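# Turn carton on palm so its label faces up

## Task

The carton starts resting loose on the upward-facing palm of the hand. Reorient it using this hand alone until its label points upward; the goal image shows one acceptable resting attitude, and its heading about the vertical axis is irrelevant. The hand includes the wrist camera, the camera's post and the arm's final link. The task fails if the carton contacts anything else or leaves the hand. To complete: keep the carton motionless briefly, resting on the palm or fingers and clear of the wrist, camera and post, with the palm pointing straight up and no hand motor showing "moving" or "overload" or accumulating time toward a shutdown (a motor dead since the start is ignored), then declare it finished. The hand is opened automatically on declaring, and the label must still face up afterwards; anything held in place only by the robot, other than simply lying on the open hand, does not count.

## Robot and tools

Robot: a single arm ending in a right hand with three fingers (index, middle, ring) and a thumb, sixteen finger motors in total, plus a wrist camera cam_wrist (504x504 fisheye) on a post. A rigid mast sits at the wrist on the palm side (x +0.05 to +0.10, z -0.16 to -0.11, up to y = +0.06 m) and can strike things. Only the fingertip rubber caps grip well.

Frames. Scene frame: origin on the table under the arm base, +z up, +y to the left when facing along +x; positions in metres. Hand point frame: located where thumb tip meets index and middle tips; +z runs along straight fingers toward the tips, +x across the palm away from the thumb, +y out of the palm face (palm surface at y = -0.062 m). For the palm to face straight up, the hand's +y must point along scene +z.

execute_actions takes "actions": a list holding zero or one item, plus optional "pictures" (bool). Empty list = just read the state. An item {"rows": [...], "steps": n} runs up to 15 control steps of 1/30 s (default 15); each row lasts one step and the final row repeats to fill the count. An item {"steps": n} with no rows waits up to 300 steps counted from the previous result, reply time included.

A row is one flat list of 24 numbers, each in [-1, 1], for the one arm, in this order: dx, dy, dz, rx, ry, rz, then index_mcp, index_abd, index_pip, index_dip, middle_mcp, middle_abd, middle_pip, middle_dip, ring_mcp, ring_abd, ring_pip, ring_dip, thumb_cmc, thumb_axl, thumb_mcp, thumb_ipl, current_limit, speed.
The first six are an offset, not a pose: the hand point's target relative to its pose in the latest result that reports it (or, before any such result, and for later calls in the same reply, relative to where the robot is when the action begins), expressed in the hand point's own axes. Scale: 1.0 equals 0.6 m of translation or 180 degrees; rx, ry, rz form a single rotation vector. Every row in an action is measured from that same reference, not chained. All zeros therefore means going back to the reference pose, not holding still. Each step the command is clipped to 100 mm and 16 degrees from the measured pose; motion lags about 0.17 s.
The sixteen finger numbers are absolute goal angles, linearly mapped between each hinge's stops. Going toward -1 flexes: finger _mcp curls at the knuckle (straight at +0.75), _abd swings the finger sideways away from the thumb (neutral 0.00), _pip and _dip bend the middle and end joints (straight at +0.58 and +0.70). thumb_cmc toward -1 brings the thumb from beside the palm to in front of it (beside-palm at +0.71); thumb_axl rolls it about its length (straight +0.68); thumb_mcp (straight +0.23) and thumb_ipl (straight +0.17) bend it, toward hand +z when axl is straight, or in the cmc sweep direction when axl is about -0.40.
current_limit maps -1..+1 to 0..550 mA (floor 11 mA); it also caps hinge speed, and very low values may not lift a finger. speed sets set-point rate to (speed+1)/2 of 5.9 rad/s. Start values: current_limit +0.4, speed -0.6; last written values persist.

move: "target" is one 24-number row as above (same offset reference); arm drifts in a straight line over 0.5 to 10 s. "speed" in m/s, 0.002 to 0.5 (default 0.25; rotation up to twice that in rad/s). Optional "stop_force" in N, 9 to 40, halts the path when the wrist sensor feels that much extra push along the target line; use it only for slow, non-rotating approaches, and omit it when backing off a contact. Its result line states the ending: done, off_target, moving, held, fault, or contact, and limits such as paced (clipped) or held (steps blocked).
wait: "seconds" 0 to 10, sends nothing new.
zoom_image: "camera" "cam_wrist", "region" [x0, y0, x1, y1] in pixels from the top-left, at most 504 by 504.
show_instructions: no arguments; displays the goal picture.


Results: end_effector_position and end_effector_quat_wxyz in the scene frame, velocities, Wrist force/torque in hand axes (offset up to ~4 N, noise ~2.4 N, saturates near 50 N). Per-motor lists in finger order: hand_goal (written goals), hand_measured (actual angles), hand_current_ma (positive drives toward -1), hand_state (moving, goal, blocked, overload). "Hand target" gives the pose the controller is heading for. HELD marks steps not sent; "pose unreachable" means the clearance check altered the command.

Cautions: a motor at 495 mA or more accumulates seconds; at 5 s it shuts off for 10 s, so avoid long hard squeezes. Contact torque over a joint's load limit (wrist joints 26.6 N m) or 150 N outside force stops the arm for 10 s and skips the rest of the call; during a stop new hand numbers are lost. Arm motors heat when holding loads (fault at 85 degrees C). Keep the carton off everything except the hand, never let it drop or slide off, and move gently. Time spent, including thinking, counts, so keep replies short. Before finishing, turn the palm up, let fingers settle so every state reads goal or blocked with no counting, confirm the label faces up in the camera, then call finished_scene.

Each tool is called by a JSON object that holds its "op" and its "data".

Reference images:

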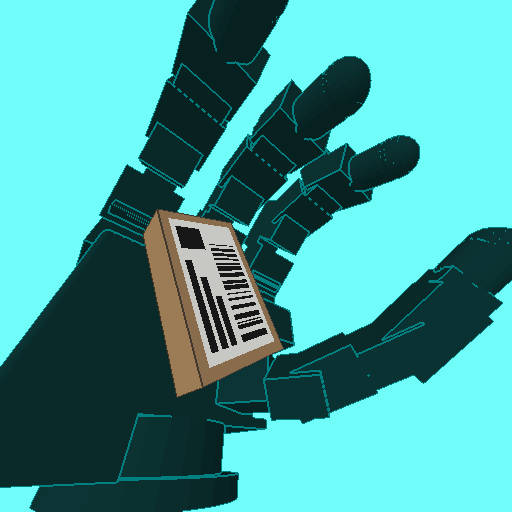

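## Session

{"op": "execute_actions", "data": {"actions": []}}

Scene clock: 0.00 s of 4800.00 s.
end_effector_position=(+0.5961, +0.0871, +0.4946) hand_goal=(+0.046, +0.000, -0.008, +0.280, +0.046, +0.000, -0.008, +0.280, +0.046, +0.000, -0.008, +0.280, -0.104, +0.266, +0.032, -0.018) hand_measured=(+0.060, +0.000, -0.006, +0.282, +0.060, +0.000, -0.006, +0.282, +0.062, +0.000, -0.006, +0.282, -0.092, +0.270, +0.034, -0.016) hand_current_ma=(+77, +0, +12, +12, +76, +0, +12, +14, +89, +0, +12, +12, +65, +27, +12, +11) hand_state=(goal, goal, goal, goal, goal, goal, goal, goal, goal, goal, goal, goal, goal, goal, goal, goal) hand_current_limit=0.40 hand_speed=-0.60 end_effector_quat_wxyz=(+0.501, +0.452, +0.519, +0.524) end_effector_velocity=(-0.000, -0.000, -0.000) end_effector_angular_velocity=(+0.000, +0.001, -0.000)
Joint positions: [-0.144 -1.208  2.21  -4.196 -1.348 -0.034]
Joint velocities: [-0.    -0.001  0.001  0.001  0.     0.   ]
Wrist force (N, on the end effector, along its own x y z axes, offset not removed): no reading
Wrist torque (N m, same axes, about the end effector's origin, offset not removed): no reading
Hand target: +0.596, +0.087, +0.495; +0.501, +0.452, +0.519, +0.524

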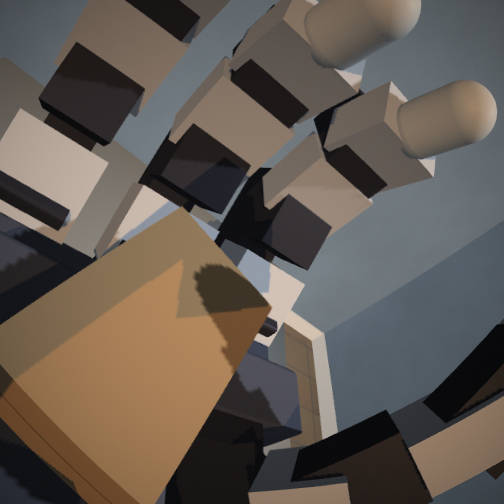

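{"op": "zoom_image", "data": {"camera": "cam_wrist", "region": [0, 170, 334, 504]}}

Region (0, 170, 334, 504) of cam_wrist's 504x504 image, scaled by 1.509, with more detail than that image has.

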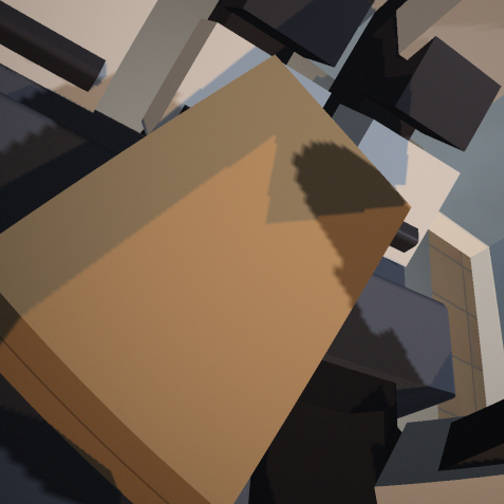

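{"op": "move", "data": {"target": [0,0,0,0.0169,0,0.0146, 0.48,0,-0.6,0.3, 0.48,0,-0.6,0.3, 0.48,0,-0.6,0.3, -0.104,0.266,0.032,-0.018, 0.4,-0.4], "speed": 0.1}}

Scene clock: 60.77 s of 4800.00 s.
end_effector_position=(+0.5961, +0.0871, +0.4946) hand_goal=(+0.480, +0.000, -0.600, +0.300, +0.480, +0.000, -0.600, +0.300, +0.480, +0.000, -0.600, +0.300, -0.104, +0.266, +0.032, -0.018) hand_measured=(+0.486, +0.000, -0.598, +0.296, +0.486, +0.000, -0.598, +0.296, +0.488, +0.000, -0.598, +0.296, -0.092, +0.270, +0.034, -0.016) hand_current_ma=(+33, +0, +11, -17, +33, +0, +11, -19, +40, +0, +11, -17, +65, +27, +12, +11) hand_state=(goal, goal, goal, goal, goal, goal, goal, goal, goal, goal, goal, goal, goal, goal, goal, goal) hand_current_limit=0.40 hand_speed=-0.40 end_effector_quat_wxyz=(+0.477, +0.477, +0.522, +0.522) end_effector_velocity=(-0.000, +0.001, -0.001) end_effector_angular_velocity=(+0.004, +0.009, +0.001)
Joint positions: [-0.135 -1.256  2.23  -4.114 -1.357 -0.   ]
Joint velocities: [ 0.002 -0.006  0.003  0.012 -0.001  0.003]
Wrist force (N, on the end effector, along its own x y z axes, offset not removed): [2.3 -0.9 1.9]
Wrist torque (N m, same axes, about the end effector's origin, offset not removed): [-0.37 -0.48 0.21]
Hand target: +0.596, +0.087, +0.495; +0.477, +0.477, +0.522, +0.522
Off the commanded pose: 0.000 m, 0 deg.
move: done
camera_calibration (this result's frames):
cam_wrist: T_world_to_cam=[[0.0674295, -0.748932, 0.659207, -0.269961], [-0.667828, -0.524752, -0.527865, 0.660012], [0.741255, -0.404643, -0.535541, -0.0188804], [0, 0, 0, 1]] pos_world=[0.472973, 0.13652, 0.516246]

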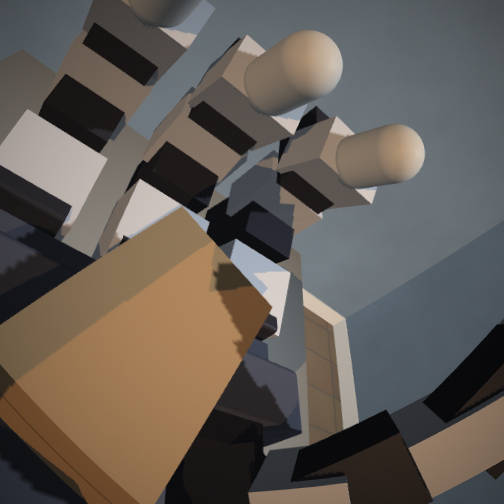

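{"op": "zoom_image", "data": {"camera": "cam_wrist", "region": [0, 304, 200, 504]}}

Region (0, 304, 200, 504) of cam_wrist's 504x504 image, scaled by 2.520, with more detail than that image has.

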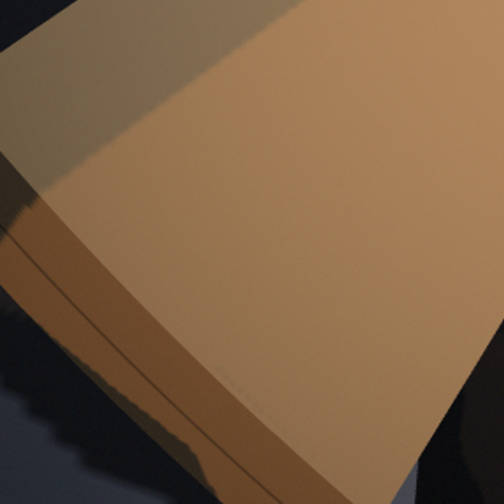

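{"op": "move", "data": {"target": [0,0,0,0,0,0, 0.48,0,-0.6,0.3, 0.48,0,-0.6,0.3, 0.48,0,-0.6,0.3, -0.6,-0.40,-0.28,-0.3, 0.2,-0.4], "speed": 0.1}}

Scene clock: 121.77 s of 4800.00 s.
end_effector_position=(+0.5961, +0.0871, +0.4946) hand_goal=(+0.480, +0.000, -0.600, +0.300, +0.480, +0.000, -0.600, +0.300, +0.480, +0.000, -0.600, +0.300, -0.600, -0.400, -0.280, -0.300) hand_measured=(+0.486, +0.000, -0.598, +0.296, +0.486, +0.000, -0.598, +0.296, +0.488, +0.000, -0.598, +0.296, -0.604, -0.398, -0.282, -0.300) hand_current_ma=(+33, +0, +11, -17, +33, +0, +11, -19, +40, +0, +11, -17, -17, +16, -21, +2) hand_state=(goal, goal, goal, goal, goal, goal, goal, goal, goal, goal, goal, goal, goal, goal, goal, goal) hand_current_limit=0.20 hand_speed=-0.40 end_effector_quat_wxyz=(+0.477, +0.477, +0.522, +0.522) end_effector_velocity=(-0.000, -0.000, +0.000) end_effector_angular_velocity=(+0.001, -0.000, -0.000)
Joint positions: [-0.135 -1.256  2.23  -4.114 -1.357 -0.   ]
Joint velocities: [ 0.    -0.001  0.     0.    -0.001  0.001]
Wrist force (N, on the end effector, along its own x y z axes, offset not removed): [0.1 -2.1 0.9]
Wrist torque (N m, same axes, about the end effector's origin, offset not removed): [-0.19 0.03 -0.25]
Hand target: +0.596, +0.087, +0.495; +0.477, +0.477, +0.522, +0.522
Off the commanded pose: 0.000 m, 0 deg.
move: done
camera_calibration (this result's frames):
cam_wrist: T_world_to_cam=[[0.0674283, -0.748932, 0.659208, -0.269961], [-0.667824, -0.524754, -0.527868, 0.660013], [0.741259, -0.404641, -0.535538, -0.0188806], [0, 0, 0, 1]] pos_world=[0.472971, 0.136522, 0.516249]

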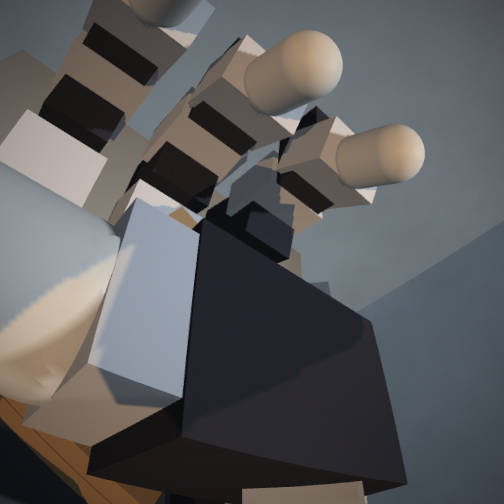

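{"op": "move", "data": {"target": [0,0,0,0,0,0, 0.48,0,-0.6,0.3, 0.48,0,-0.6,0.3, 0.48,0,-0.6,0.3, -0.6,-0.40,-0.45,-0.3, -0.45,-0.7], "speed": 0.1}}

Scene clock: 145.90 s of 4800.00 s.
end_effector_position=(+0.5961, +0.0871, +0.4946) hand_goal=(+0.480, +0.000, -0.600, +0.300, +0.480, +0.000, -0.600, +0.300, +0.480, +0.000, -0.600, +0.300, -0.600, -0.400, -0.450, -0.300) hand_measured=(+0.486, +0.000, -0.598, +0.296, +0.486, +0.000, -0.598, +0.296, +0.488, +0.000, -0.598, +0.296, -0.604, -0.398, -0.452, -0.300) hand_current_ma=(+33, +0, +11, -17, +33, +0, +11, -19, +40, +0, +11, -17, -22, +16, -21, +2) hand_state=(goal, goal, goal, goal, goal, goal, goal, goal, goal, goal, goal, goal, goal, goal, goal, goal) hand_current_limit=-0.45 hand_speed=-0.70 end_effector_quat_wxyz=(+0.477, +0.477, +0.522, +0.522) end_effector_velocity=(-0.001, +0.000, +0.001) end_effector_angular_velocity=(+0.001, -0.002, +0.001)
Joint positions: [-0.135 -1.256  2.23  -4.114 -1.357 -0.   ]
Joint velocities: [ 0.001 -0.002 -0.    -0.001  0.     0.001]
Wrist force (N, on the end effector, along its own x y z axes, offset not removed): [-0.4 3.2 2.0]
Wrist torque (N m, same axes, about the end effector's origin, offset not removed): [0.10 0.05 -0.21]
Hand target: +0.596, +0.087, +0.495; +0.477, +0.477, +0.522, +0.522
Off the commanded pose: 0.000 m, 0 deg.
move: done
camera_calibration (this result's frames):
cam_wrist: T_world_to_cam=[[0.0674294, -0.748932, 0.659207, -0.269961], [-0.667827, -0.524752, -0.527865, 0.660012], [0.741256, -0.404643, -0.535541, -0.0188807], [0, 0, 0, 1]] pos_world=[0.472973, 0.13652, 0.516246]

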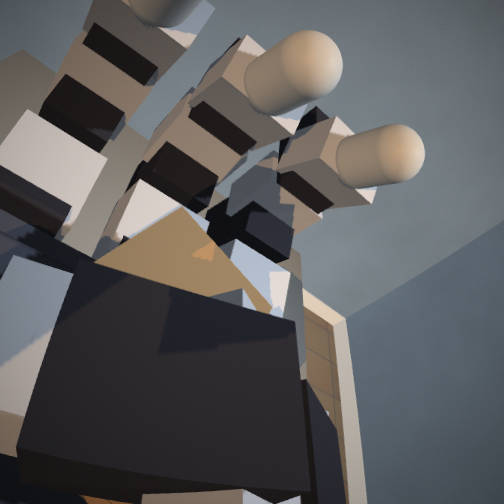

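{"op": "move", "data": {"target": [0,0,0,0,0,0, 0.48,0,-0.6,0.3, 0.48,0,-0.6,0.3, 0.48,0,-0.6,0.3, -0.6,-0.40,-0.60,-0.3, -0.45,-0.7], "speed": 0.1}}

Scene clock: 149.67 s of 4800.00 s.
end_effector_position=(+0.5961, +0.0871, +0.4946) hand_goal=(+0.480, +0.000, -0.600, +0.300, +0.480, +0.000, -0.600, +0.300, +0.480, +0.000, -0.600, +0.300, -0.600, -0.400, -0.600, -0.300) hand_measured=(+0.486, +0.000, -0.598, +0.296, +0.486, +0.000, -0.598, +0.296, +0.488, +0.000, -0.598, +0.296, -0.592, -0.398, -0.488, -0.296) hand_current_ma=(+33, +0, +11, -17, +33, +0, +11, -19, +40, +0, +11, -17, +38, +12, +151, +29) hand_state=(goal, goal, goal, goal, goal, goal, goal, goal, goal, goal, goal, goal, goal, goal, blocked, goal) hand_current_limit=-0.45 hand_speed=-0.70 end_effector_quat_wxyz=(+0.477, +0.477, +0.522, +0.522) end_effector_velocity=(+0.000, -0.000, -0.001) end_effector_angular_velocity=(-0.001, +0.003, -0.000)
Joint positions: [-0.135 -1.256  2.23  -4.114 -1.357 -0.   ]
Joint velocities: [-0.    -0.     0.001  0.003 -0.    -0.001]
Wrist force (N, on the end effector, along its own x y z axes, offset not removed): [2.5 -1.3 2.0]
Wrist torque (N m, same axes, about the end effector's origin, offset not removed): [-0.35 -0.28 0.02]
Hand target: +0.596, +0.087, +0.495; +0.477, +0.477, +0.522, +0.522
Off the commanded pose: 0.000 m, 0 deg.
move: done
camera_calibration (this result's frames):
cam_wrist: T_world_to_cam=[[0.067429, -0.748932, 0.659207, -0.269961], [-0.667827, -0.524752, -0.527866, 0.660012], [0.741256, -0.404643, -0.535541, -0.0188808], [0, 0, 0, 1]] pos_world=[0.472973, 0.13652, 0.516246]

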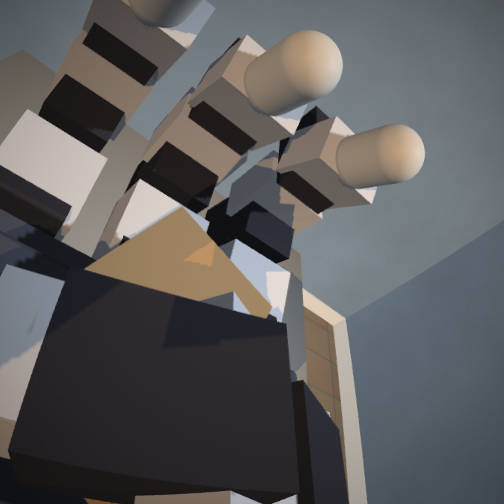

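{"op": "move", "data": {"target": [0,0,0,0,0,0, 0.48,0,-0.6,0.3, 0.48,0,-0.6,0.3, 0.48,0,-0.6,0.3, -0.6,-0.25,-0.60,-0.3, -0.45,-0.8], "speed": 0.1}}

Scene clock: 153.73 s of 4800.00 s.
end_effector_position=(+0.5961, +0.0871, +0.4946) hand_goal=(+0.480, +0.000, -0.600, +0.300, +0.480, +0.000, -0.600, +0.300, +0.480, +0.000, -0.600, +0.300, -0.600, -0.250, -0.600, -0.300) hand_measured=(+0.486, +0.000, -0.598, +0.296, +0.486, +0.000, -0.598, +0.296, +0.488, +0.000, -0.598, +0.296, -0.592, -0.266, -0.490, -0.296) hand_current_ma=(+33, +0, +11, -17, +33, +0, +11, -19, +40, +0, +11, -17, +46, -97, +151, +29) hand_state=(goal, goal, goal, goal, goal, goal, goal, goal, goal, goal, goal, goal, goal, goal, blocked, goal) hand_current_limit=-0.45 hand_speed=-0.80 end_effector_quat_wxyz=(+0.477, +0.477, +0.522, +0.522) end_effector_velocity=(-0.000, -0.000, +0.000) end_effector_angular_velocity=(+0.000, -0.002, -0.000)
Joint positions: [-0.135 -1.256  2.23  -4.114 -1.357 -0.   ]
Joint velocities: [-0.001  0.    -0.    -0.001  0.     0.   ]
Wrist force (N, on the end effector, along its own x y z axes, offset not removed): [5.0 0.8 3.1]
Wrist torque (N m, same axes, about the end effector's origin, offset not removed): [-0.25 -0.65 0.18]
Hand target: +0.596, +0.087, +0.495; +0.477, +0.477, +0.522, +0.522
Off the commanded pose: 0.000 m, 0 deg.
move: done
camera_calibration (this result's frames):
cam_wrist: T_world_to_cam=[[0.0674291, -0.748932, 0.659207, -0.269961], [-0.667828, -0.524752, -0.527865, 0.660012], [0.741255, -0.404643, -0.535541, -0.0188805], [0, 0, 0, 1]] pos_world=[0.472973, 0.13652, 0.516246]

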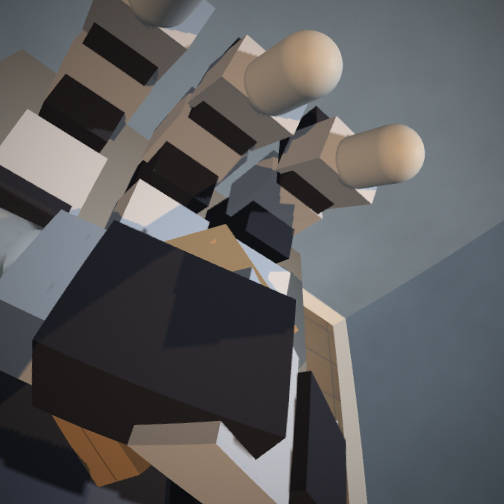

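{"op": "move", "data": {"target": [0,0,0,0,0,0, 0.48,0,-0.6,0.3, 0.48,0,-0.6,0.3, 0.48,0,-0.6,0.3, -0.6,-0.05,-0.60,-0.3, -0.45,-0.8], "speed": 0.1}}

Scene clock: 162.03 s of 4800.00 s.
end_effector_position=(+0.5961, +0.0871, +0.4946) hand_goal=(+0.480, +0.000, -0.600, +0.300, +0.480, +0.000, -0.600, +0.300, +0.480, +0.000, -0.600, +0.300, -0.600, -0.050, -0.600, -0.300) hand_measured=(+0.486, +0.000, -0.598, +0.296, +0.486, +0.000, -0.598, +0.296, +0.488, +0.000, -0.598, +0.296, -0.592, -0.066, -0.492, -0.296) hand_current_ma=(+33, +0, +11, -17, +33, +0, +11, -19, +40, +0, +11, -17, +46, -98, +151, +29) hand_state=(goal, goal, goal, goal, goal, goal, goal, goal, goal, goal, goal, goal, goal, goal, blocked, goal) hand_current_limit=-0.45 hand_speed=-0.80 end_effector_quat_wxyz=(+0.477, +0.477, +0.522, +0.522) end_effector_velocity=(+0.000, +0.000, -0.000) end_effector_angular_velocity=(+0.003, +0.001, +0.001)
Joint positions: [-0.135 -1.256  2.23  -4.114 -1.357 -0.   ]
Joint velocities: [ 0.001 -0.    -0.     0.001  0.     0.002]
Wrist force (N, on the end effector, along its own x y z axes, offset not removed): [0.7 0.3 7.6]
Wrist torque (N m, same axes, about the end effector's origin, offset not removed): [-0.50 -0.29 0.02]
Hand target: +0.596, +0.087, +0.495; +0.477, +0.477, +0.522, +0.522
Off the commanded pose: 0.000 m, 0 deg.
move: done
camera_calibration (this result's frames):
cam_wrist: T_world_to_cam=[[0.0674293, -0.748932, 0.659207, -0.269961], [-0.667828, -0.524752, -0.527865, 0.660012], [0.741255, -0.404643, -0.535541, -0.0188805], [0, 0, 0, 1]] pos_world=[0.472973, 0.13652, 0.516246]

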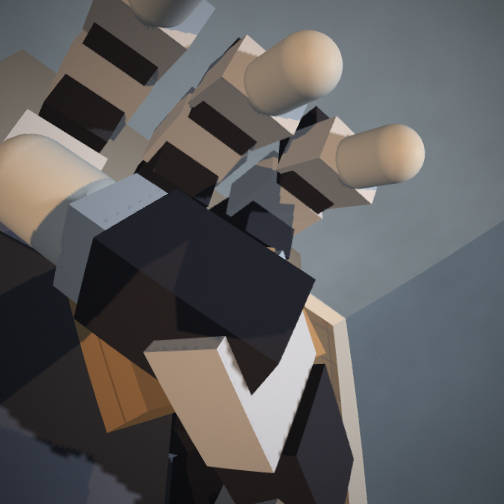

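{"op": "move", "data": {"target": [0,0,0,0,0,0, 0.68,0,-0.7,0.3, 0.68,0,-0.7,0.3, 0.68,0,-0.7,0.3, -0.6,0.12,-0.60,-0.3, -0.45,-0.8], "speed": 0.1}}

Scene clock: 177.87 s of 4800.00 s.
end_effector_position=(+0.5961, +0.0871, +0.4946) hand_goal=(+0.680, +0.000, -0.700, +0.300, +0.680, +0.000, -0.700, +0.300, +0.680, +0.000, -0.700, +0.300, -0.600, +0.120, -0.600, -0.300) hand_measured=(+0.686, +0.000, -0.698, +0.296, +0.686, +0.000, -0.698, +0.296, +0.688, +0.000, -0.698, +0.296, -0.592, +0.104, -0.496, -0.296) hand_current_ma=(+35, +0, +12, -17, +35, +0, +12, -19, +41, +0, +12, -17, +46, -97, +151, +29) hand_state=(goal, goal, goal, goal, goal, goal, goal, goal, goal, goal, goal, goal, goal, goal, blocked, goal) hand_current_limit=-0.45 hand_speed=-0.80 end_effector_quat_wxyz=(+0.477, +0.477, +0.522, +0.522) end_effector_velocity=(-0.000, -0.000, +0.000) end_effector_angular_velocity=(+0.001, -0.001, -0.000)
Joint positions: [-0.135 -1.256  2.23  -4.114 -1.357 -0.   ]
Joint velocities: [ 0.    -0.    -0.001 -0.    -0.     0.001]
Wrist force (N, on the end effector, along its own x y z axes, offset not removed): [5.8 -1.4 1.3]
Wrist torque (N m, same axes, about the end effector's origin, offset not removed): [-0.23 -0.75 0.57]
Hand target: +0.596, +0.087, +0.495; +0.477, +0.477, +0.522, +0.522
Off the commanded pose: 0.000 m, 0 deg.
move: done
camera_calibration (this result's frames):
cam_wrist: T_world_to_cam=[[0.0674294, -0.748932, 0.659207, -0.269961], [-0.667827, -0.524752, -0.527865, 0.660012], [0.741256, -0.404643, -0.535541, -0.0188806], [0, 0, 0, 1]] pos_world=[0.472973, 0.13652, 0.516246]

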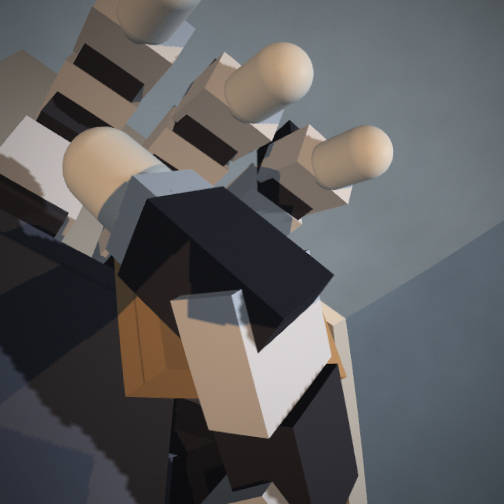

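{"op": "move", "data": {"target": [0,0,0,0,0,0, 0.72,0,-0.7,0.3, 0.72,0,-0.7,0.3, 0.72,0,-0.7,0.3, -0.55,0.12,-0.2,-0.2, 0.0,-0.6], "speed": 0.1}}

{"op": "move", "data": {"target": [0,0,0,0,0,0, 0.72,0,-0.7,0.3, 0.72,0,-0.7,0.3, 0.72,0,-0.7,0.3, -0.1,0.12,0.1,0.0, 0.0,-0.4], "speed": 0.1}}

Scene clock: 210.23 s of 4800.00 s.
end_effector_position=(+0.5961, +0.0871, +0.4946) hand_goal=(+0.720, +0.000, -0.700, +0.300, +0.720, +0.000, -0.700, +0.300, +0.720, +0.000, -0.700, +0.300, -0.550, +0.120, -0.200, -0.200) hand_measured=(+0.726, +0.000, -0.698, +0.296, +0.726, +0.000, -0.698, +0.296, +0.728, +0.000, -0.698, +0.296, -0.560, +0.118, -0.210, -0.206) hand_current_ma=(+36, +0, +12, -17, +36, +0, +12, -19, +42, +0, +12, -17, -47, -16, -69, -34) hand_state=(goal, goal, goal, goal, goal, goal, goal, goal, goal, goal, goal, goal, goal, goal, goal, goal) hand_current_limit=0.00 hand_speed=-0.60 end_effector_quat_wxyz=(+0.477, +0.477, +0.522, +0.522) end_effector_velocity=(+0.000, -0.001, -0.001) end_effector_angular_velocity=(+0.001, +0.001, -0.001)
Joint positions: [-0.135 -1.256  2.23  -4.114 -1.357 -0.   ]
Joint velocities: [-0.001  0.001  0.     0.     0.     0.001]
Wrist force (N, on the end effector, along its own x y z axes, offset not removed): [0.9 2.2 2.8]
Wrist torque (N m, same axes, about the end effector's origin, offset not removed): [-0.23 -0.22 0.03]
Hand target: +0.596, +0.087, +0.495; +0.477, +0.477, +0.522, +0.522
Off the commanded pose: 0.000 m, 0 deg.
move: done
camera_calibration (this result's frames):
cam_wrist: T_world_to_cam=[[0.0674294, -0.748932, 0.659207, -0.269961], [-0.667827, -0.524752, -0.527865, 0.660012], [0.741256, -0.404643, -0.535541, -0.0188806], [0, 0, 0, 1]] pos_world=[0.472973, 0.13652, 0.516246]

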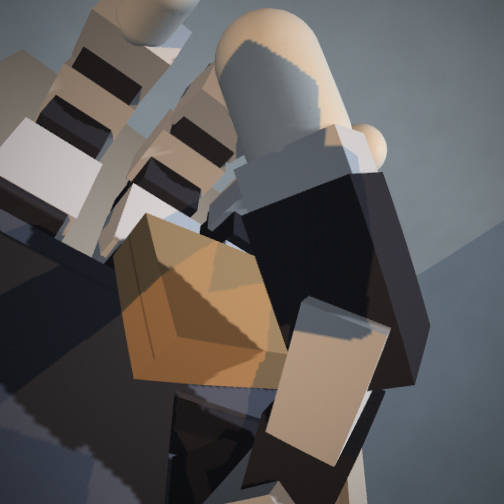

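Scene clock: 211.00 s of 4800.00 s.
end_effector_position=(+0.5961, +0.0871, +0.4946) hand_goal=(+0.720, +0.000, -0.700, +0.300, +0.720, +0.000, -0.700, +0.300, +0.720, +0.000, -0.700, +0.300, -0.100, +0.120, +0.100, +0.000) hand_measured=(+0.726, +0.000, -0.698, +0.296, +0.726, +0.000, -0.698, +0.296, +0.728, +0.000, -0.698, +0.296, -0.096, +0.118, +0.098, -0.002) hand_current_ma=(+36, +0, +12, -17, +36, +0, +12, -19, +42, +0, +12, -17, +18, -10, -7, -13) hand_state=(goal, goal, goal, goal, goal, goal, goal, goal, goal, goal, goal, goal, goal, goal, goal, goal) hand_current_limit=0.00 hand_speed=-0.40 end_effector_quat_wxyz=(+0.477, +0.477, +0.522, +0.522) end_effector_velocity=(+0.000, -0.000, -0.001) end_effector_angular_velocity=(+0.001, +0.001, -0.000)
Joint positions: [-0.135 -1.256  2.23  -4.114 -1.357 -0.   ]
Joint velocities: [-0.     0.003  0.001 -0.002 -0.     0.001]
Wrist force (N, on the end effector, along its own x y z axes, offset not removed): [3.6 0.2 4.7]
Wrist torque (N m, same axes, about the end effector's origin, offset not removed): [-0.31 -0.61 0.16]
Hand target: +0.596, +0.087, +0.495; +0.477, +0.477, +0.522, +0.522
Off the commanded pose: 0.000 m, 0 deg.
move: done
camera_calibration (this result's frames):
cam_wrist: T_world_to_cam=[[0.0674291, -0.748932, 0.659207, -0.269961], [-0.667827, -0.524752, -0.527866, 0.660012], [0.741256, -0.404643, -0.535541, -0.0188807], [0, 0, 0, 1]] pos_world=[0.472973, 0.13652, 0.516246]

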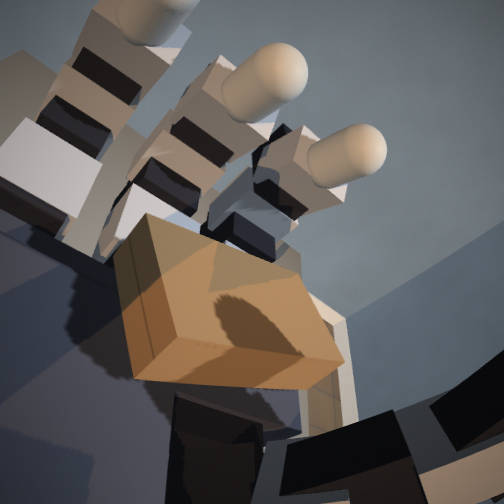

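{"op": "move", "data": {"target": [0,0,0,0.075,0,0, 0.74,0,-0.7,0.3, 0.74,0,-0.7,0.3, 0.72,0,-0.7,0.3, -0.1,0.12,0.1,0.0, 0.0,-0.4], "speed": 0.1}}

Scene clock: 230.67 s of 4800.00 s.
end_effector_position=(+0.5962, +0.0871, +0.4945) hand_goal=(+0.740, +0.000, -0.700, +0.300, +0.740, +0.000, -0.700, +0.300, +0.720, +0.000, -0.700, +0.300, -0.100, +0.120, +0.100, +0.000) hand_measured=(+0.748, +0.000, -0.698, +0.298, +0.748, +0.000, -0.698, +0.296, +0.728, +0.000, -0.698, +0.298, -0.096, +0.118, +0.098, -0.002) hand_current_ma=(+42, +0, +12, -16, +41, +0, +12, -18, +45, +0, +12, -16, +18, -9, -7, -13) hand_state=(goal, goal, goal, goal, goal, goal, goal, goal, goal, goal, goal, goal, goal, goal, goal, goal) hand_current_limit=0.00 hand_speed=-0.40 end_effector_quat_wxyz=(+0.418, +0.529, +0.580, +0.457) end_effector_velocity=(-0.000, +0.000, -0.000) end_effector_angular_velocity=(+0.001, +0.012, +0.001)
Joint positions: [-0.144 -1.467  2.278 -3.711 -1.355 -0.053]
Joint velocities: [ 0.    -0.01   0.001  0.021  0.    -0.001]
Wrist force (N, on the end effector, along its own x y z axes, offset not removed): [-1.2 2.8 -0.6]
Wrist torque (N m, same axes, about the end effector's origin, offset not removed): [0.60 0.18 -0.09]
Hand target: +0.596, +0.087, +0.495; +0.418, +0.529, +0.580, +0.457
Off the commanded pose: 0.000 m, 0 deg.
move: done
camera_calibration (this result's frames):
cam_wrist: T_world_to_cam=[[0.219939, -0.734935, 0.641481, -0.353307], [-0.770772, -0.533989, -0.347514, 0.633006], [0.597944, -0.418004, -0.683912, 0.141039], [0, 0, 0, 1]] pos_world=[0.481276, 0.137315, 0.543077]

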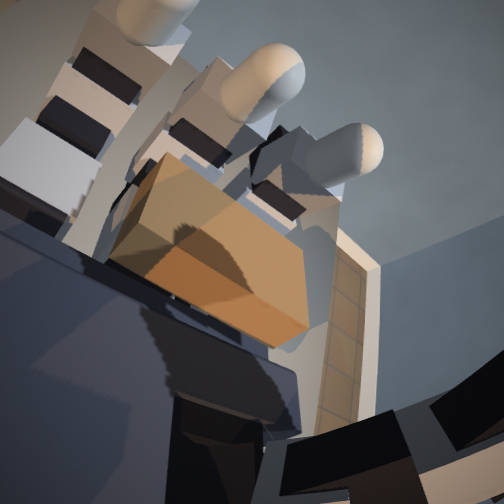

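{"op": "zoom_image", "data": {"camera": "cam_wrist", "region": [60, 90, 380, 410]}}

Region (60, 90, 380, 410) of cam_wrist's 504x504 image, scaled by 1.575, with more detail than that image has.

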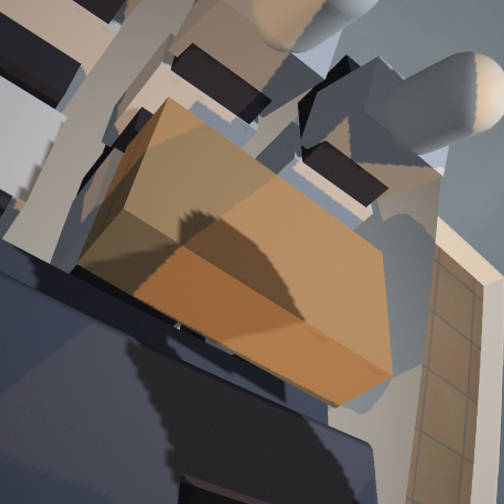

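{"op": "move", "data": {"target": [0,0,0,0,0,0, 0.89,0,-0.85,0.3, 0.89,0,-0.85,0.3, 0.89,0,-0.85,0.3, -0.1,0.12,0.1,0.0, 0.0,-0.6], "speed": 0.1}}

Scene clock: 253.07 s of 4800.00 s.
end_effector_position=(+0.5962, +0.0871, +0.4946) hand_goal=(+0.890, +0.000, -0.850, +0.300, +0.890, +0.000, -0.850, +0.300, +0.890, +0.000, -0.850, +0.300, -0.100, +0.120, +0.100, +0.000) hand_measured=(+0.898, +0.000, -0.846, +0.298, +0.898, +0.000, -0.846, +0.296, +0.898, +0.000, -0.846, +0.298, -0.096, +0.118, +0.098, -0.002) hand_current_ma=(+40, +0, +24, -15, +40, +0, +24, -18, +40, +0, +24, -15, +18, -9, -7, -13) hand_state=(goal, goal, goal, goal, goal, goal, goal, goal, goal, goal, goal, goal, goal, goal, goal, goal) hand_current_limit=0.00 hand_speed=-0.60 end_effector_quat_wxyz=(+0.418, +0.529, +0.580, +0.457) end_effector_velocity=(-0.000, -0.000, +0.001) end_effector_angular_velocity=(+0.001, -0.003, -0.000)
Joint positions: [-0.144 -1.467  2.278 -3.711 -1.355 -0.053]
Joint velocities: [-0.     0.001 -0.    -0.004  0.     0.001]
Wrist force (N, on the end effector, along its own x y z axes, offset not removed): [1.8 -1.0 3.0]
Wrist torque (N m, same axes, about the end effector's origin, offset not removed): [-0.36 -0.30 0.31]
Hand target: +0.596, +0.087, +0.495; +0.418, +0.529, +0.580, +0.457
Off the commanded pose: 0.000 m, 0 deg.
move: done
camera_calibration (this result's frames):
cam_wrist: T_world_to_cam=[[0.219848, -0.734883, 0.641571, -0.353357], [-0.770749, -0.533998, -0.347552, 0.633031], [0.598008, -0.418081, -0.683809, 0.140998], [0, 0, 0, 1]] pos_world=[0.481275, 0.13731, 0.54313]

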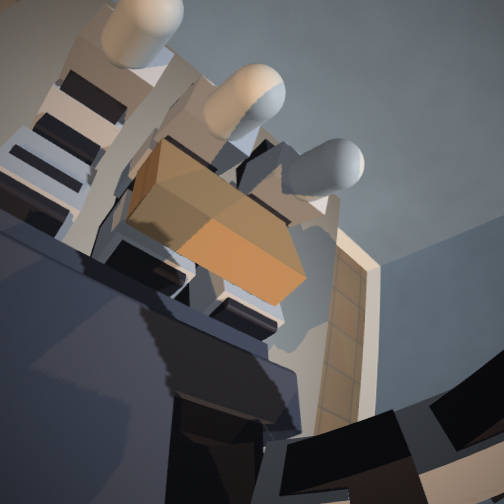

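{"op": "zoom_image", "data": {"camera": "cam_wrist", "region": [70, 90, 370, 390]}}

Region (70, 90, 370, 390) of cam_wrist's 504x504 image, scaled by 1.680, with more detail than that image has.

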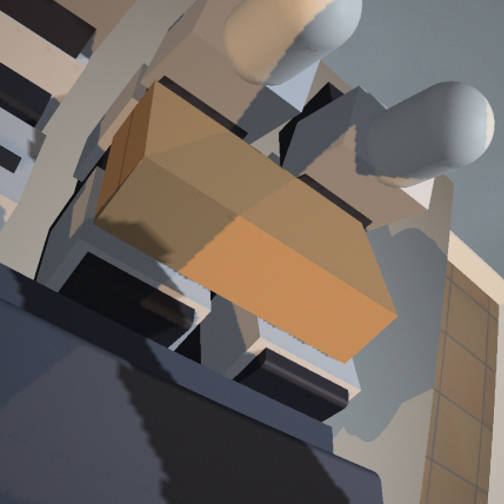

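{"op": "move", "data": {"target": [0,0,0,0.09,0,0, 1.0,0,-0.68,0.55, 1.0,0,-0.68,0.55, 1.0,0,-0.68,0.55, -0.1,0.12,0.1,0.0, 0.0,-0.6], "speed": 0.1}}

Scene clock: 314.83 s of 4800.00 s.
end_effector_position=(+0.5963, +0.0871, +0.4946) hand_goal=(+1.000, +0.000, -0.680, +0.550, +1.000, +0.000, -0.680, +0.550, +1.000, +0.000, -0.680, +0.550, -0.100, +0.120, +0.100, +0.000) hand_measured=(+1.000, +0.000, -0.680, +0.548, +1.000, +0.000, -0.680, +0.548, +1.000, +0.000, -0.680, +0.548, -0.096, +0.118, +0.098, -0.002) hand_current_ma=(+1, +0, +1, -12, +1, +0, +1, -14, +1, +0, +0, -12, +18, -8, -7, -13) hand_state=(goal, goal, goal, goal, goal, goal, goal, goal, goal, goal, goal, goal, goal, goal, goal, goal) hand_current_limit=0.00 hand_speed=-0.60 end_effector_quat_wxyz=(+0.340, +0.582, +0.638, +0.371) end_effector_velocity=(+0.000, -0.000, -0.002) end_effector_angular_velocity=(-0.002, +0.013, +0.001)
Joint positions: [-0.142 -1.676  2.226 -3.163 -1.379 -0.112]
Joint velocities: [-0.    -0.005 -0.003  0.021 -0.001 -0.004]
Wrist force (N, on the end effector, along its own x y z axes, offset not removed): [0.8 0.3 4.7]
Wrist torque (N m, same axes, about the end effector's origin, offset not removed): [-0.20 -0.50 0.03]
Hand target: +0.596, +0.087, +0.495; +0.340, +0.583, +0.638, +0.371
Off the commanded pose: 0.000 m, 0 deg.
move: done
camera_calibration (this result's frames):
cam_wrist: T_world_to_cam=[[0.391285, -0.719227, 0.574116, -0.423586], [-0.835134, -0.539582, -0.106784, 0.552877], [0.386585, -0.43768, -0.811781, 0.331985], [0, 0, 0, 1]] pos_world=[0.499129, 0.138971, 0.571725]

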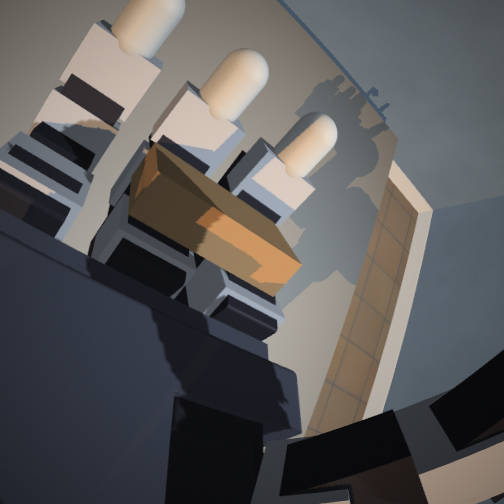

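{"op": "zoom_image", "data": {"camera": "cam_wrist", "region": [70, 70, 370, 370]}}

Region (70, 70, 370, 370) of cam_wrist's 504x504 image, scaled by 1.680, with more detail than that image has.

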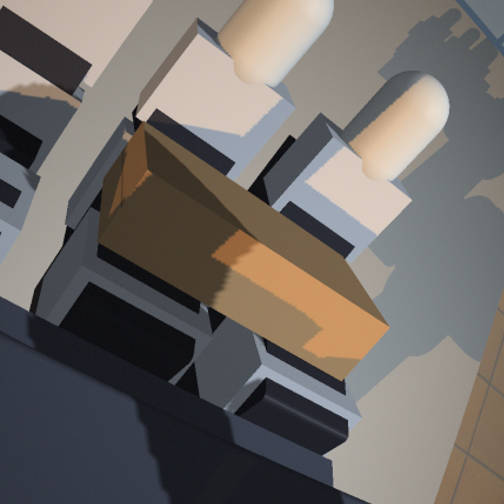

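{"op": "move", "data": {"target": [0,0,0,0.06,0,0, 1.0,0,-0.68,0.55, 1.0,0,-0.68,0.55, 1.0,0,-0.68,0.55, -0.1,0.12,0.1,0.0, 0.0,-0.6], "speed": 0.08}}

Scene clock: 324.23 s of 4800.00 s.
end_effector_position=(+0.5963, +0.0871, +0.4946) hand_goal=(+1.000, +0.000, -0.680, +0.550, +1.000, +0.000, -0.680, +0.550, +1.000, +0.000, -0.680, +0.550, -0.100, +0.120, +0.100, +0.000) hand_measured=(+1.000, +0.000, -0.680, +0.548, +1.000, +0.000, -0.680, +0.548, +1.000, +0.000, -0.680, +0.548, -0.096, +0.118, +0.098, -0.002) hand_current_ma=(+1, +0, +3, -12, +1, +0, +3, -14, +1, +0, +1, -12, +18, -7, -7, -13) hand_state=(goal, goal, goal, goal, goal, goal, goal, goal, goal, goal, goal, goal, goal, goal, goal, goal) hand_current_limit=0.00 hand_speed=-0.60 end_effector_quat_wxyz=(+0.284, +0.612, +0.670, +0.310) end_effector_velocity=(+0.001, -0.000, -0.001) end_effector_angular_velocity=(-0.001, +0.013, +0.001)
Joint positions: [-0.135 -1.755  2.133 -2.803 -1.409 -0.141]
Joint velocities: [ 0.    -0.001 -0.007  0.021 -0.002 -0.002]
Wrist force (N, on the end effector, along its own x y z axes, offset not removed): [0.7 -1.3 2.0]
Wrist torque (N m, same axes, about the end effector's origin, offset not removed): [-0.44 -0.05 0.04]
Hand target: +0.596, +0.087, +0.495; +0.284, +0.612, +0.670, +0.309
Off the commanded pose: 0.000 m, 0 deg.
move: done
camera_calibration (this result's frames):
cam_wrist: T_world_to_cam=[[0.491986, -0.710079, 0.503724, -0.449638], [-0.839722, -0.539775, 0.0592553, 0.47355], [0.229822, -0.452141, -0.86183, 0.451437], [0, 0, 0, 1]] pos_world=[0.515115, 0.140445, 0.587495]

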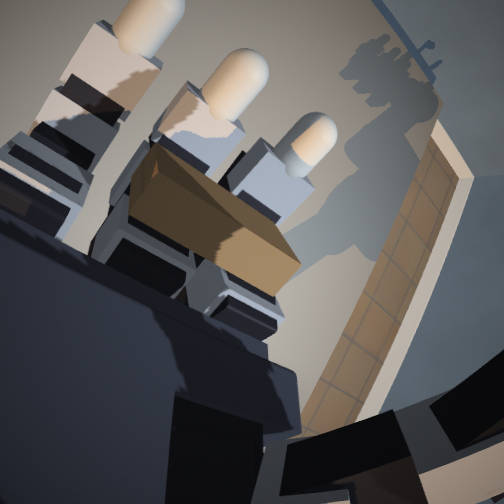

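{"op": "move", "data": {"target": [0,0,0,0.035,0,0, 1.0,0,-0.68,0.55, 1.0,0,-0.68,0.55, 1.0,0,-0.68,0.55, -0.1,0.12,0.1,0.0, 0.0,-0.6], "speed": 0.08}}

Scene clock: 326.97 s of 4800.00 s.
end_effector_position=(+0.5963, +0.0871, +0.4945) hand_goal=(+1.000, +0.000, -0.680, +0.550, +1.000, +0.000, -0.680, +0.550, +1.000, +0.000, -0.680, +0.550, -0.100, +0.120, +0.100, +0.000) hand_measured=(+1.000, +0.000, -0.680, +0.548, +1.000, +0.000, -0.680, +0.548, +1.000, +0.000, -0.680, +0.548, -0.096, +0.118, +0.098, -0.002) hand_current_ma=(+1, +0, +4, -11, +1, +0, +4, -13, +1, +0, +2, -11, +18, -7, -7, -13) hand_state=(goal, goal, goal, goal, goal, goal, goal, goal, goal, goal, goal, goal, goal, goal, goal, goal) hand_current_limit=0.00 hand_speed=-0.60 end_effector_quat_wxyz=(+0.250, +0.626, +0.686, +0.273) end_effector_velocity=(+0.000, +0.001, -0.002) end_effector_angular_velocity=(-0.001, +0.015, +0.002)
Joint positions: [-0.129 -1.774  2.062 -2.604 -1.43  -0.153]
Joint velocities: [ 0.001  0.001 -0.007  0.021 -0.002 -0.003]
Wrist force (N, on the end effector, along its own x y z axes, offset not removed): [1.5 2.4 0.8]
Wrist torque (N m, same axes, about the end effector's origin, offset not removed): [0.16 -0.21 0.16]
Hand target: +0.596, +0.087, +0.495; +0.250, +0.626, +0.686, +0.272
Off the commanded pose: 0.000 m, 0 deg.
move: done
camera_calibration (this result's frames):
cam_wrist: T_world_to_cam=[[0.543889, -0.705381, 0.454558, -0.456694], [-0.828166, -0.538581, 0.155152, 0.419147], [0.135375, -0.460835, -0.8771, 0.516052], [0, 0, 0, 1]] pos_world=[0.525653, 0.141416, 0.595192]

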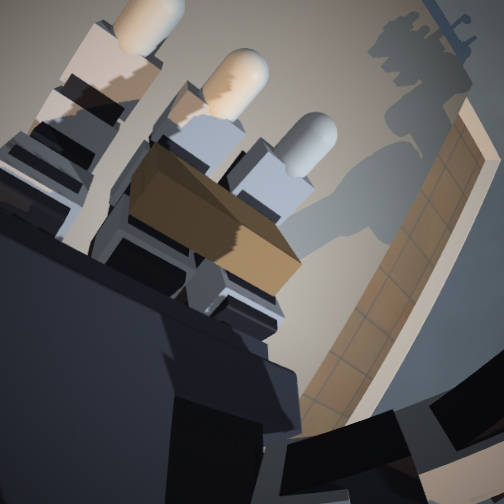

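{"op": "execute_actions", "data": {"actions": []}}

Scene clock: 336.03 s of 4800.00 s.
end_effector_position=(+0.5963, +0.0871, +0.4945) hand_goal=(+1.000, +0.000, -0.680, +0.550, +1.000, +0.000, -0.680, +0.550, +1.000, +0.000, -0.680, +0.550, -0.100, +0.120, +0.100, +0.000) hand_measured=(+1.000, +0.000, -0.680, +0.548, +1.000, +0.000, -0.678, +0.548, +1.000, +0.000, -0.680, +0.548, -0.096, +0.118, +0.098, -0.002) hand_current_ma=(+1, +0, +5, -11, +1, +0, +5, -13, +1, +0, +2, -11, +18, -7, -7, -13) hand_state=(goal, goal, goal, goal, goal, goal, goal, goal, goal, goal, goal, goal, goal, goal, goal, goal) hand_current_limit=0.00 hand_speed=-0.60 end_effector_quat_wxyz=(+0.250, +0.626, +0.686, +0.272) end_effector_velocity=(+0.000, -0.000, -0.001) end_effector_angular_velocity=(+0.000, +0.001, +0.000)
Joint positions: [-0.129 -1.774  2.061 -2.603 -1.43  -0.153]
Joint velocities: [-0.     0.002 -0.     0.     0.    -0.   ]
Wrist force (N, on the end effector, along its own x y z axes, offset not removed): [4.0 -2.0 1.8]
Wrist torque (N m, same axes, about the end effector's origin, offset not removed): [-0.40 -0.57 0.28]
Hand target: +0.596, +0.087, +0.495; +0.250, +0.626, +0.686, +0.272
Off the commanded pose: 0.000 m, 0 deg.
Steps of this call (steps 1 to 272: nothing new was sent). Readings (end_effector_position | what the end effector reports):
1: (+0.5963, +0.0871, +0.4945) | hand_goal=(+1.000, +0.000, -0.680, +0.550, +1.000, +0.000, -0.680, +0.550, +1.000, +0.000, -0.680, +0.550, -0.100, +0.120, +0.100, +0.000) hand_measured=(+1.000, +0.000, -0.680, +0.548, +1.000, +0.000, -0.680, +0.548, +1.000, +0.000, -0.680, +0.548, -0.096, +0.118, +0.098, -0.002) hand_current_ma=(+1, +0, +4, -11, +1, +0, +4, -13, +1, +0, +2, -11, +19, -7, -7, -13) hand_state=(goal, goal, goal, goal, goal, goal, goal, goal, goal, goal, goal, goal, goal, goal, goal, goal) hand_current_limit=0.00 hand_speed=-0.60
2: (+0.5963, +0.0871, +0.4945) | hand_goal=(+1.000, +0.000, -0.680, +0.550, +1.000, +0.000, -0.680, +0.550, +1.000, +0.000, -0.680, +0.550, -0.100, +0.120, +0.100, +0.000) hand_measured=(+1.000, +0.000, -0.680, +0.548, +1.000, +0.000, -0.680, +0.548, +1.000, +0.000, -0.680, +0.548, -0.096, +0.118, +0.098, -0.002) hand_current_ma=(+1, +0, +4, -11, +1, +0, +4, -13, +1, +0, +2, -11, +18, -7, -7, -13) hand_state=(goal, goal, goal, goal, goal, goal, goal, goal, goal, goal, goal, goal, goal, goal, goal, goal) hand_current_limit=0.00 hand_speed=-0.60
4: (+0.5963, +0.0871, +0.4945) | hand_goal=(+1.000, +0.000, -0.680, +0.550, +1.000, +0.000, -0.680, +0.550, +1.000, +0.000, -0.680, +0.550, -0.100, +0.120, +0.100, +0.000) hand_measured=(+1.000, +0.000, -0.680, +0.548, +1.000, +0.000, -0.680, +0.548, +1.000, +0.000, -0.680, +0.548, -0.096, +0.118, +0.098, -0.002) hand_current_ma=(+1, +0, +4, -11, +1, +0, +4, -13, +1, +0, +2, -11, +18, -7, -7, -13) hand_state=(goal, goal, goal, goal, goal, goal, goal, goal, goal, goal, goal, goal, goal, goal, goal, goal) hand_current_limit=0.00 hand_speed=-0.60
8: (+0.5963, +0.0871, +0.4945) | hand_goal=(+1.000, +0.000, -0.680, +0.550, +1.000, +0.000, -0.680, +0.550, +1.000, +0.000, -0.680, +0.550, -0.100, +0.120, +0.100, +0.000) hand_measured=(+1.000, +0.000, -0.680, +0.548, +1.000, +0.000, -0.680, +0.548, +1.000, +0.000, -0.680, +0.548, -0.096, +0.118, +0.098, -0.002) hand_current_ma=(+1, +0, +4, -11, +1, +0, +5, -13, +1, +0, +2, -11, +18, -7, -7, -13) hand_state=(goal, goal, goal, goal, goal, goal, goal, goal, goal, goal, goal, goal, goal, goal, goal, goal) hand_current_limit=0.00 hand_speed=-0.60
272: the state above
camera_calibration (this result's frames):
cam_wrist: T_world_to_cam=[[0.54437, -0.705343, 0.45404, -0.45674], [-0.828, -0.538571, 0.156068, 0.418607], [0.134451, -0.460904, -0.877206, 0.516659], [0, 0, 0, 1]] pos_world=[0.525776, 0.141421, 0.595263]

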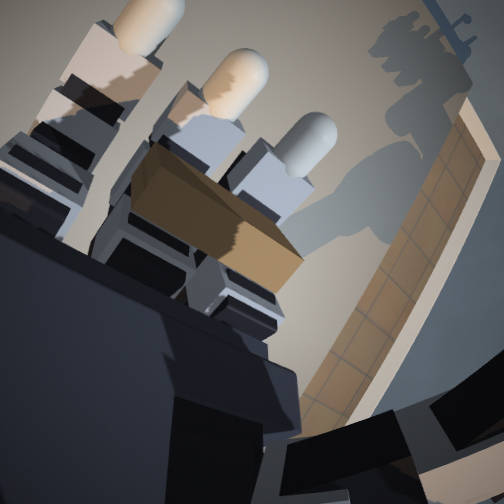

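{"op": "zoom_image", "data": {"camera": "cam_wrist", "region": [60, 100, 360, 360]}}

Region (60, 100, 360, 360) of cam_wrist's 504x504 image, scaled by 1.680, with more detail than that image has; it fills the top 437 rows of this view, and the rest is white.

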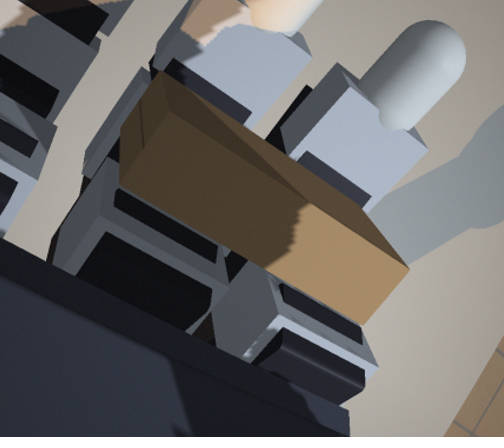

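{"op": "execute_actions", "data": {"actions": [{"rows": [[0,0,0,0,0,0, 1.0,0,-0.5,0.25, 1.0,0,-0.5,0.25, 1.0,0,-0.5,0.25, -0.1,0.12,0.1,0.0, 0.0,-0.8]], "steps": 15}]}}

Scene clock: 370.30 s of 4800.00 s.
end_effector_position=(+0.5963, +0.0871, +0.4945) hand_goal=(+1.000, +0.000, -0.500, +0.250, +1.000, +0.000, -0.500, +0.250, +1.000, +0.000, -0.500, +0.250, -0.100, +0.120, +0.100, +0.000) hand_measured=(+1.000, +0.000, -0.500, +0.342, +1.000, +0.000, -0.500, +0.344, +1.000, +0.000, -0.500, +0.342, -0.096, +0.118, +0.098, -0.002) hand_current_ma=(+1, +0, +7, +39, +1, +0, +7, +48, +1, +0, +3, +39, +18, -7, -7, -13) hand_state=(goal, goal, moving, moving, goal, goal, moving, moving, goal, goal, moving, moving, goal, goal, goal, goal) hand_current_limit=0.00 hand_speed=-0.80 end_effector_quat_wxyz=(+0.250, +0.626, +0.686, +0.272) end_effector_velocity=(-0.000, +0.000, +0.002) end_effector_angular_velocity=(+0.000, -0.002, -0.000)
Joint positions: [-0.129 -1.774  2.061 -2.603 -1.43  -0.153]
Joint velocities: [ 0.    -0.001 -0.002  0.    -0.     0.001]
Wrist force (N, on the end effector, along its own x y z axes, offset not removed): [0.7 -0.6 4.4]
Wrist torque (N m, same axes, about the end effector's origin, offset not removed): [-0.41 -0.17 0.11]
Hand target: +0.596, +0.087, +0.495; +0.250, +0.626, +0.686, +0.272
Off the commanded pose: 0.000 m, 0 deg.
Steps of this call (steps 1 to 1013: nothing new was sent; steps 1014 to 1028: all 15 steps of this action). Readings (end_effector_position | what the end effector reports):
1014: (+0.5963, +0.0871, +0.4945) | hand_goal=(+1.000, +0.000, -0.500, +0.250, +1.000, +0.000, -0.500, +0.250, +1.000, +0.000, -0.500, +0.250, -0.100, +0.120, +0.100, +0.000) hand_measured=(+1.000, +0.000, -0.680, +0.548, +1.000, +0.000, -0.678, +0.548, +1.000, +0.000, -0.680, +0.548, -0.096, +0.118, +0.098, -0.002) hand_current_ma=(+1, +0, +5, -11, +1, +0, +5, -13, +1, +0, +2, -11, +18, -7, -7, -13) hand_state=(goal, goal, moving, moving, goal, goal, moving, moving, goal, goal, moving, moving, goal, goal, goal, goal) hand_current_limit=0.00 hand_speed=-0.80
1015: (+0.5963, +0.0871, +0.4945) | hand_goal=(+1.000, +0.000, -0.500, +0.250, +1.000, +0.000, -0.500, +0.250, +1.000, +0.000, -0.500, +0.250, -0.100, +0.120, +0.100, +0.000) hand_measured=(+1.000, +0.000, -0.674, +0.546, +1.000, +0.000, -0.674, +0.546, +1.000, +0.000, -0.676, +0.546, -0.096, +0.118, +0.098, -0.002) hand_current_ma=(+1, +0, -19, +39, +1, +0, -19, +45, +1, +0, -21, +39, +18, -7, -7, -13) hand_state=(goal, goal, moving, moving, goal, goal, moving, moving, goal, goal, moving, moving, goal, goal, goal, goal) hand_current_limit=0.00 hand_speed=-0.80
1017: (+0.5963, +0.0871, +0.4945) | hand_goal=(+1.000, +0.000, -0.500, +0.250, +1.000, +0.000, -0.500, +0.250, +1.000, +0.000, -0.500, +0.250, -0.100, +0.120, +0.100, +0.000) hand_measured=(+1.000, +0.000, -0.648, +0.520, +1.000, +0.000, -0.648, +0.522, +1.000, +0.000, -0.648, +0.520, -0.096, +0.118, +0.098, -0.002) hand_current_ma=(+1, +0, -16, +40, +1, +0, -16, +48, +1, +0, -18, +40, +18, -7, -7, -13) hand_state=(goal, goal, moving, moving, goal, goal, moving, moving, goal, goal, moving, moving, goal, goal, goal, goal) hand_current_limit=0.00 hand_speed=-0.80
1021: (+0.5963, +0.0871, +0.4945) | hand_goal=(+1.000, +0.000, -0.500, +0.250, +1.000, +0.000, -0.500, +0.250, +1.000, +0.000, -0.500, +0.250, -0.100, +0.120, +0.100, +0.000) hand_measured=(+1.000, +0.000, -0.582, +0.456, +1.000, +0.000, -0.582, +0.458, +1.000, +0.000, -0.582, +0.456, -0.096, +0.118, +0.098, -0.002) hand_current_ma=(+1, +0, -15, +40, +1, +0, -15, +48, +1, +0, -18, +40, +18, -7, -7, -13) hand_state=(goal, goal, moving, moving, goal, goal, moving, moving, goal, goal, moving, moving, goal, goal, goal, goal) hand_current_limit=0.00 hand_speed=-0.80
1028: the state above
camera_calibration (this result's frames):
cam_wrist: T_world_to_cam=[[0.54437, -0.705343, 0.45404, -0.45674], [-0.828, -0.538571, 0.156068, 0.418607], [0.134451, -0.460904, -0.877206, 0.516659], [0, 0, 0, 1]] pos_world=[0.525776, 0.141421, 0.595263]

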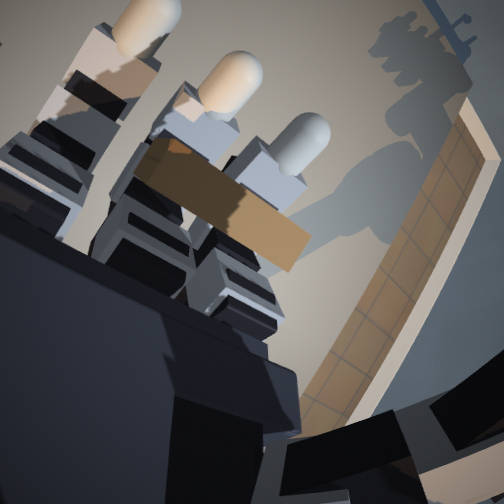

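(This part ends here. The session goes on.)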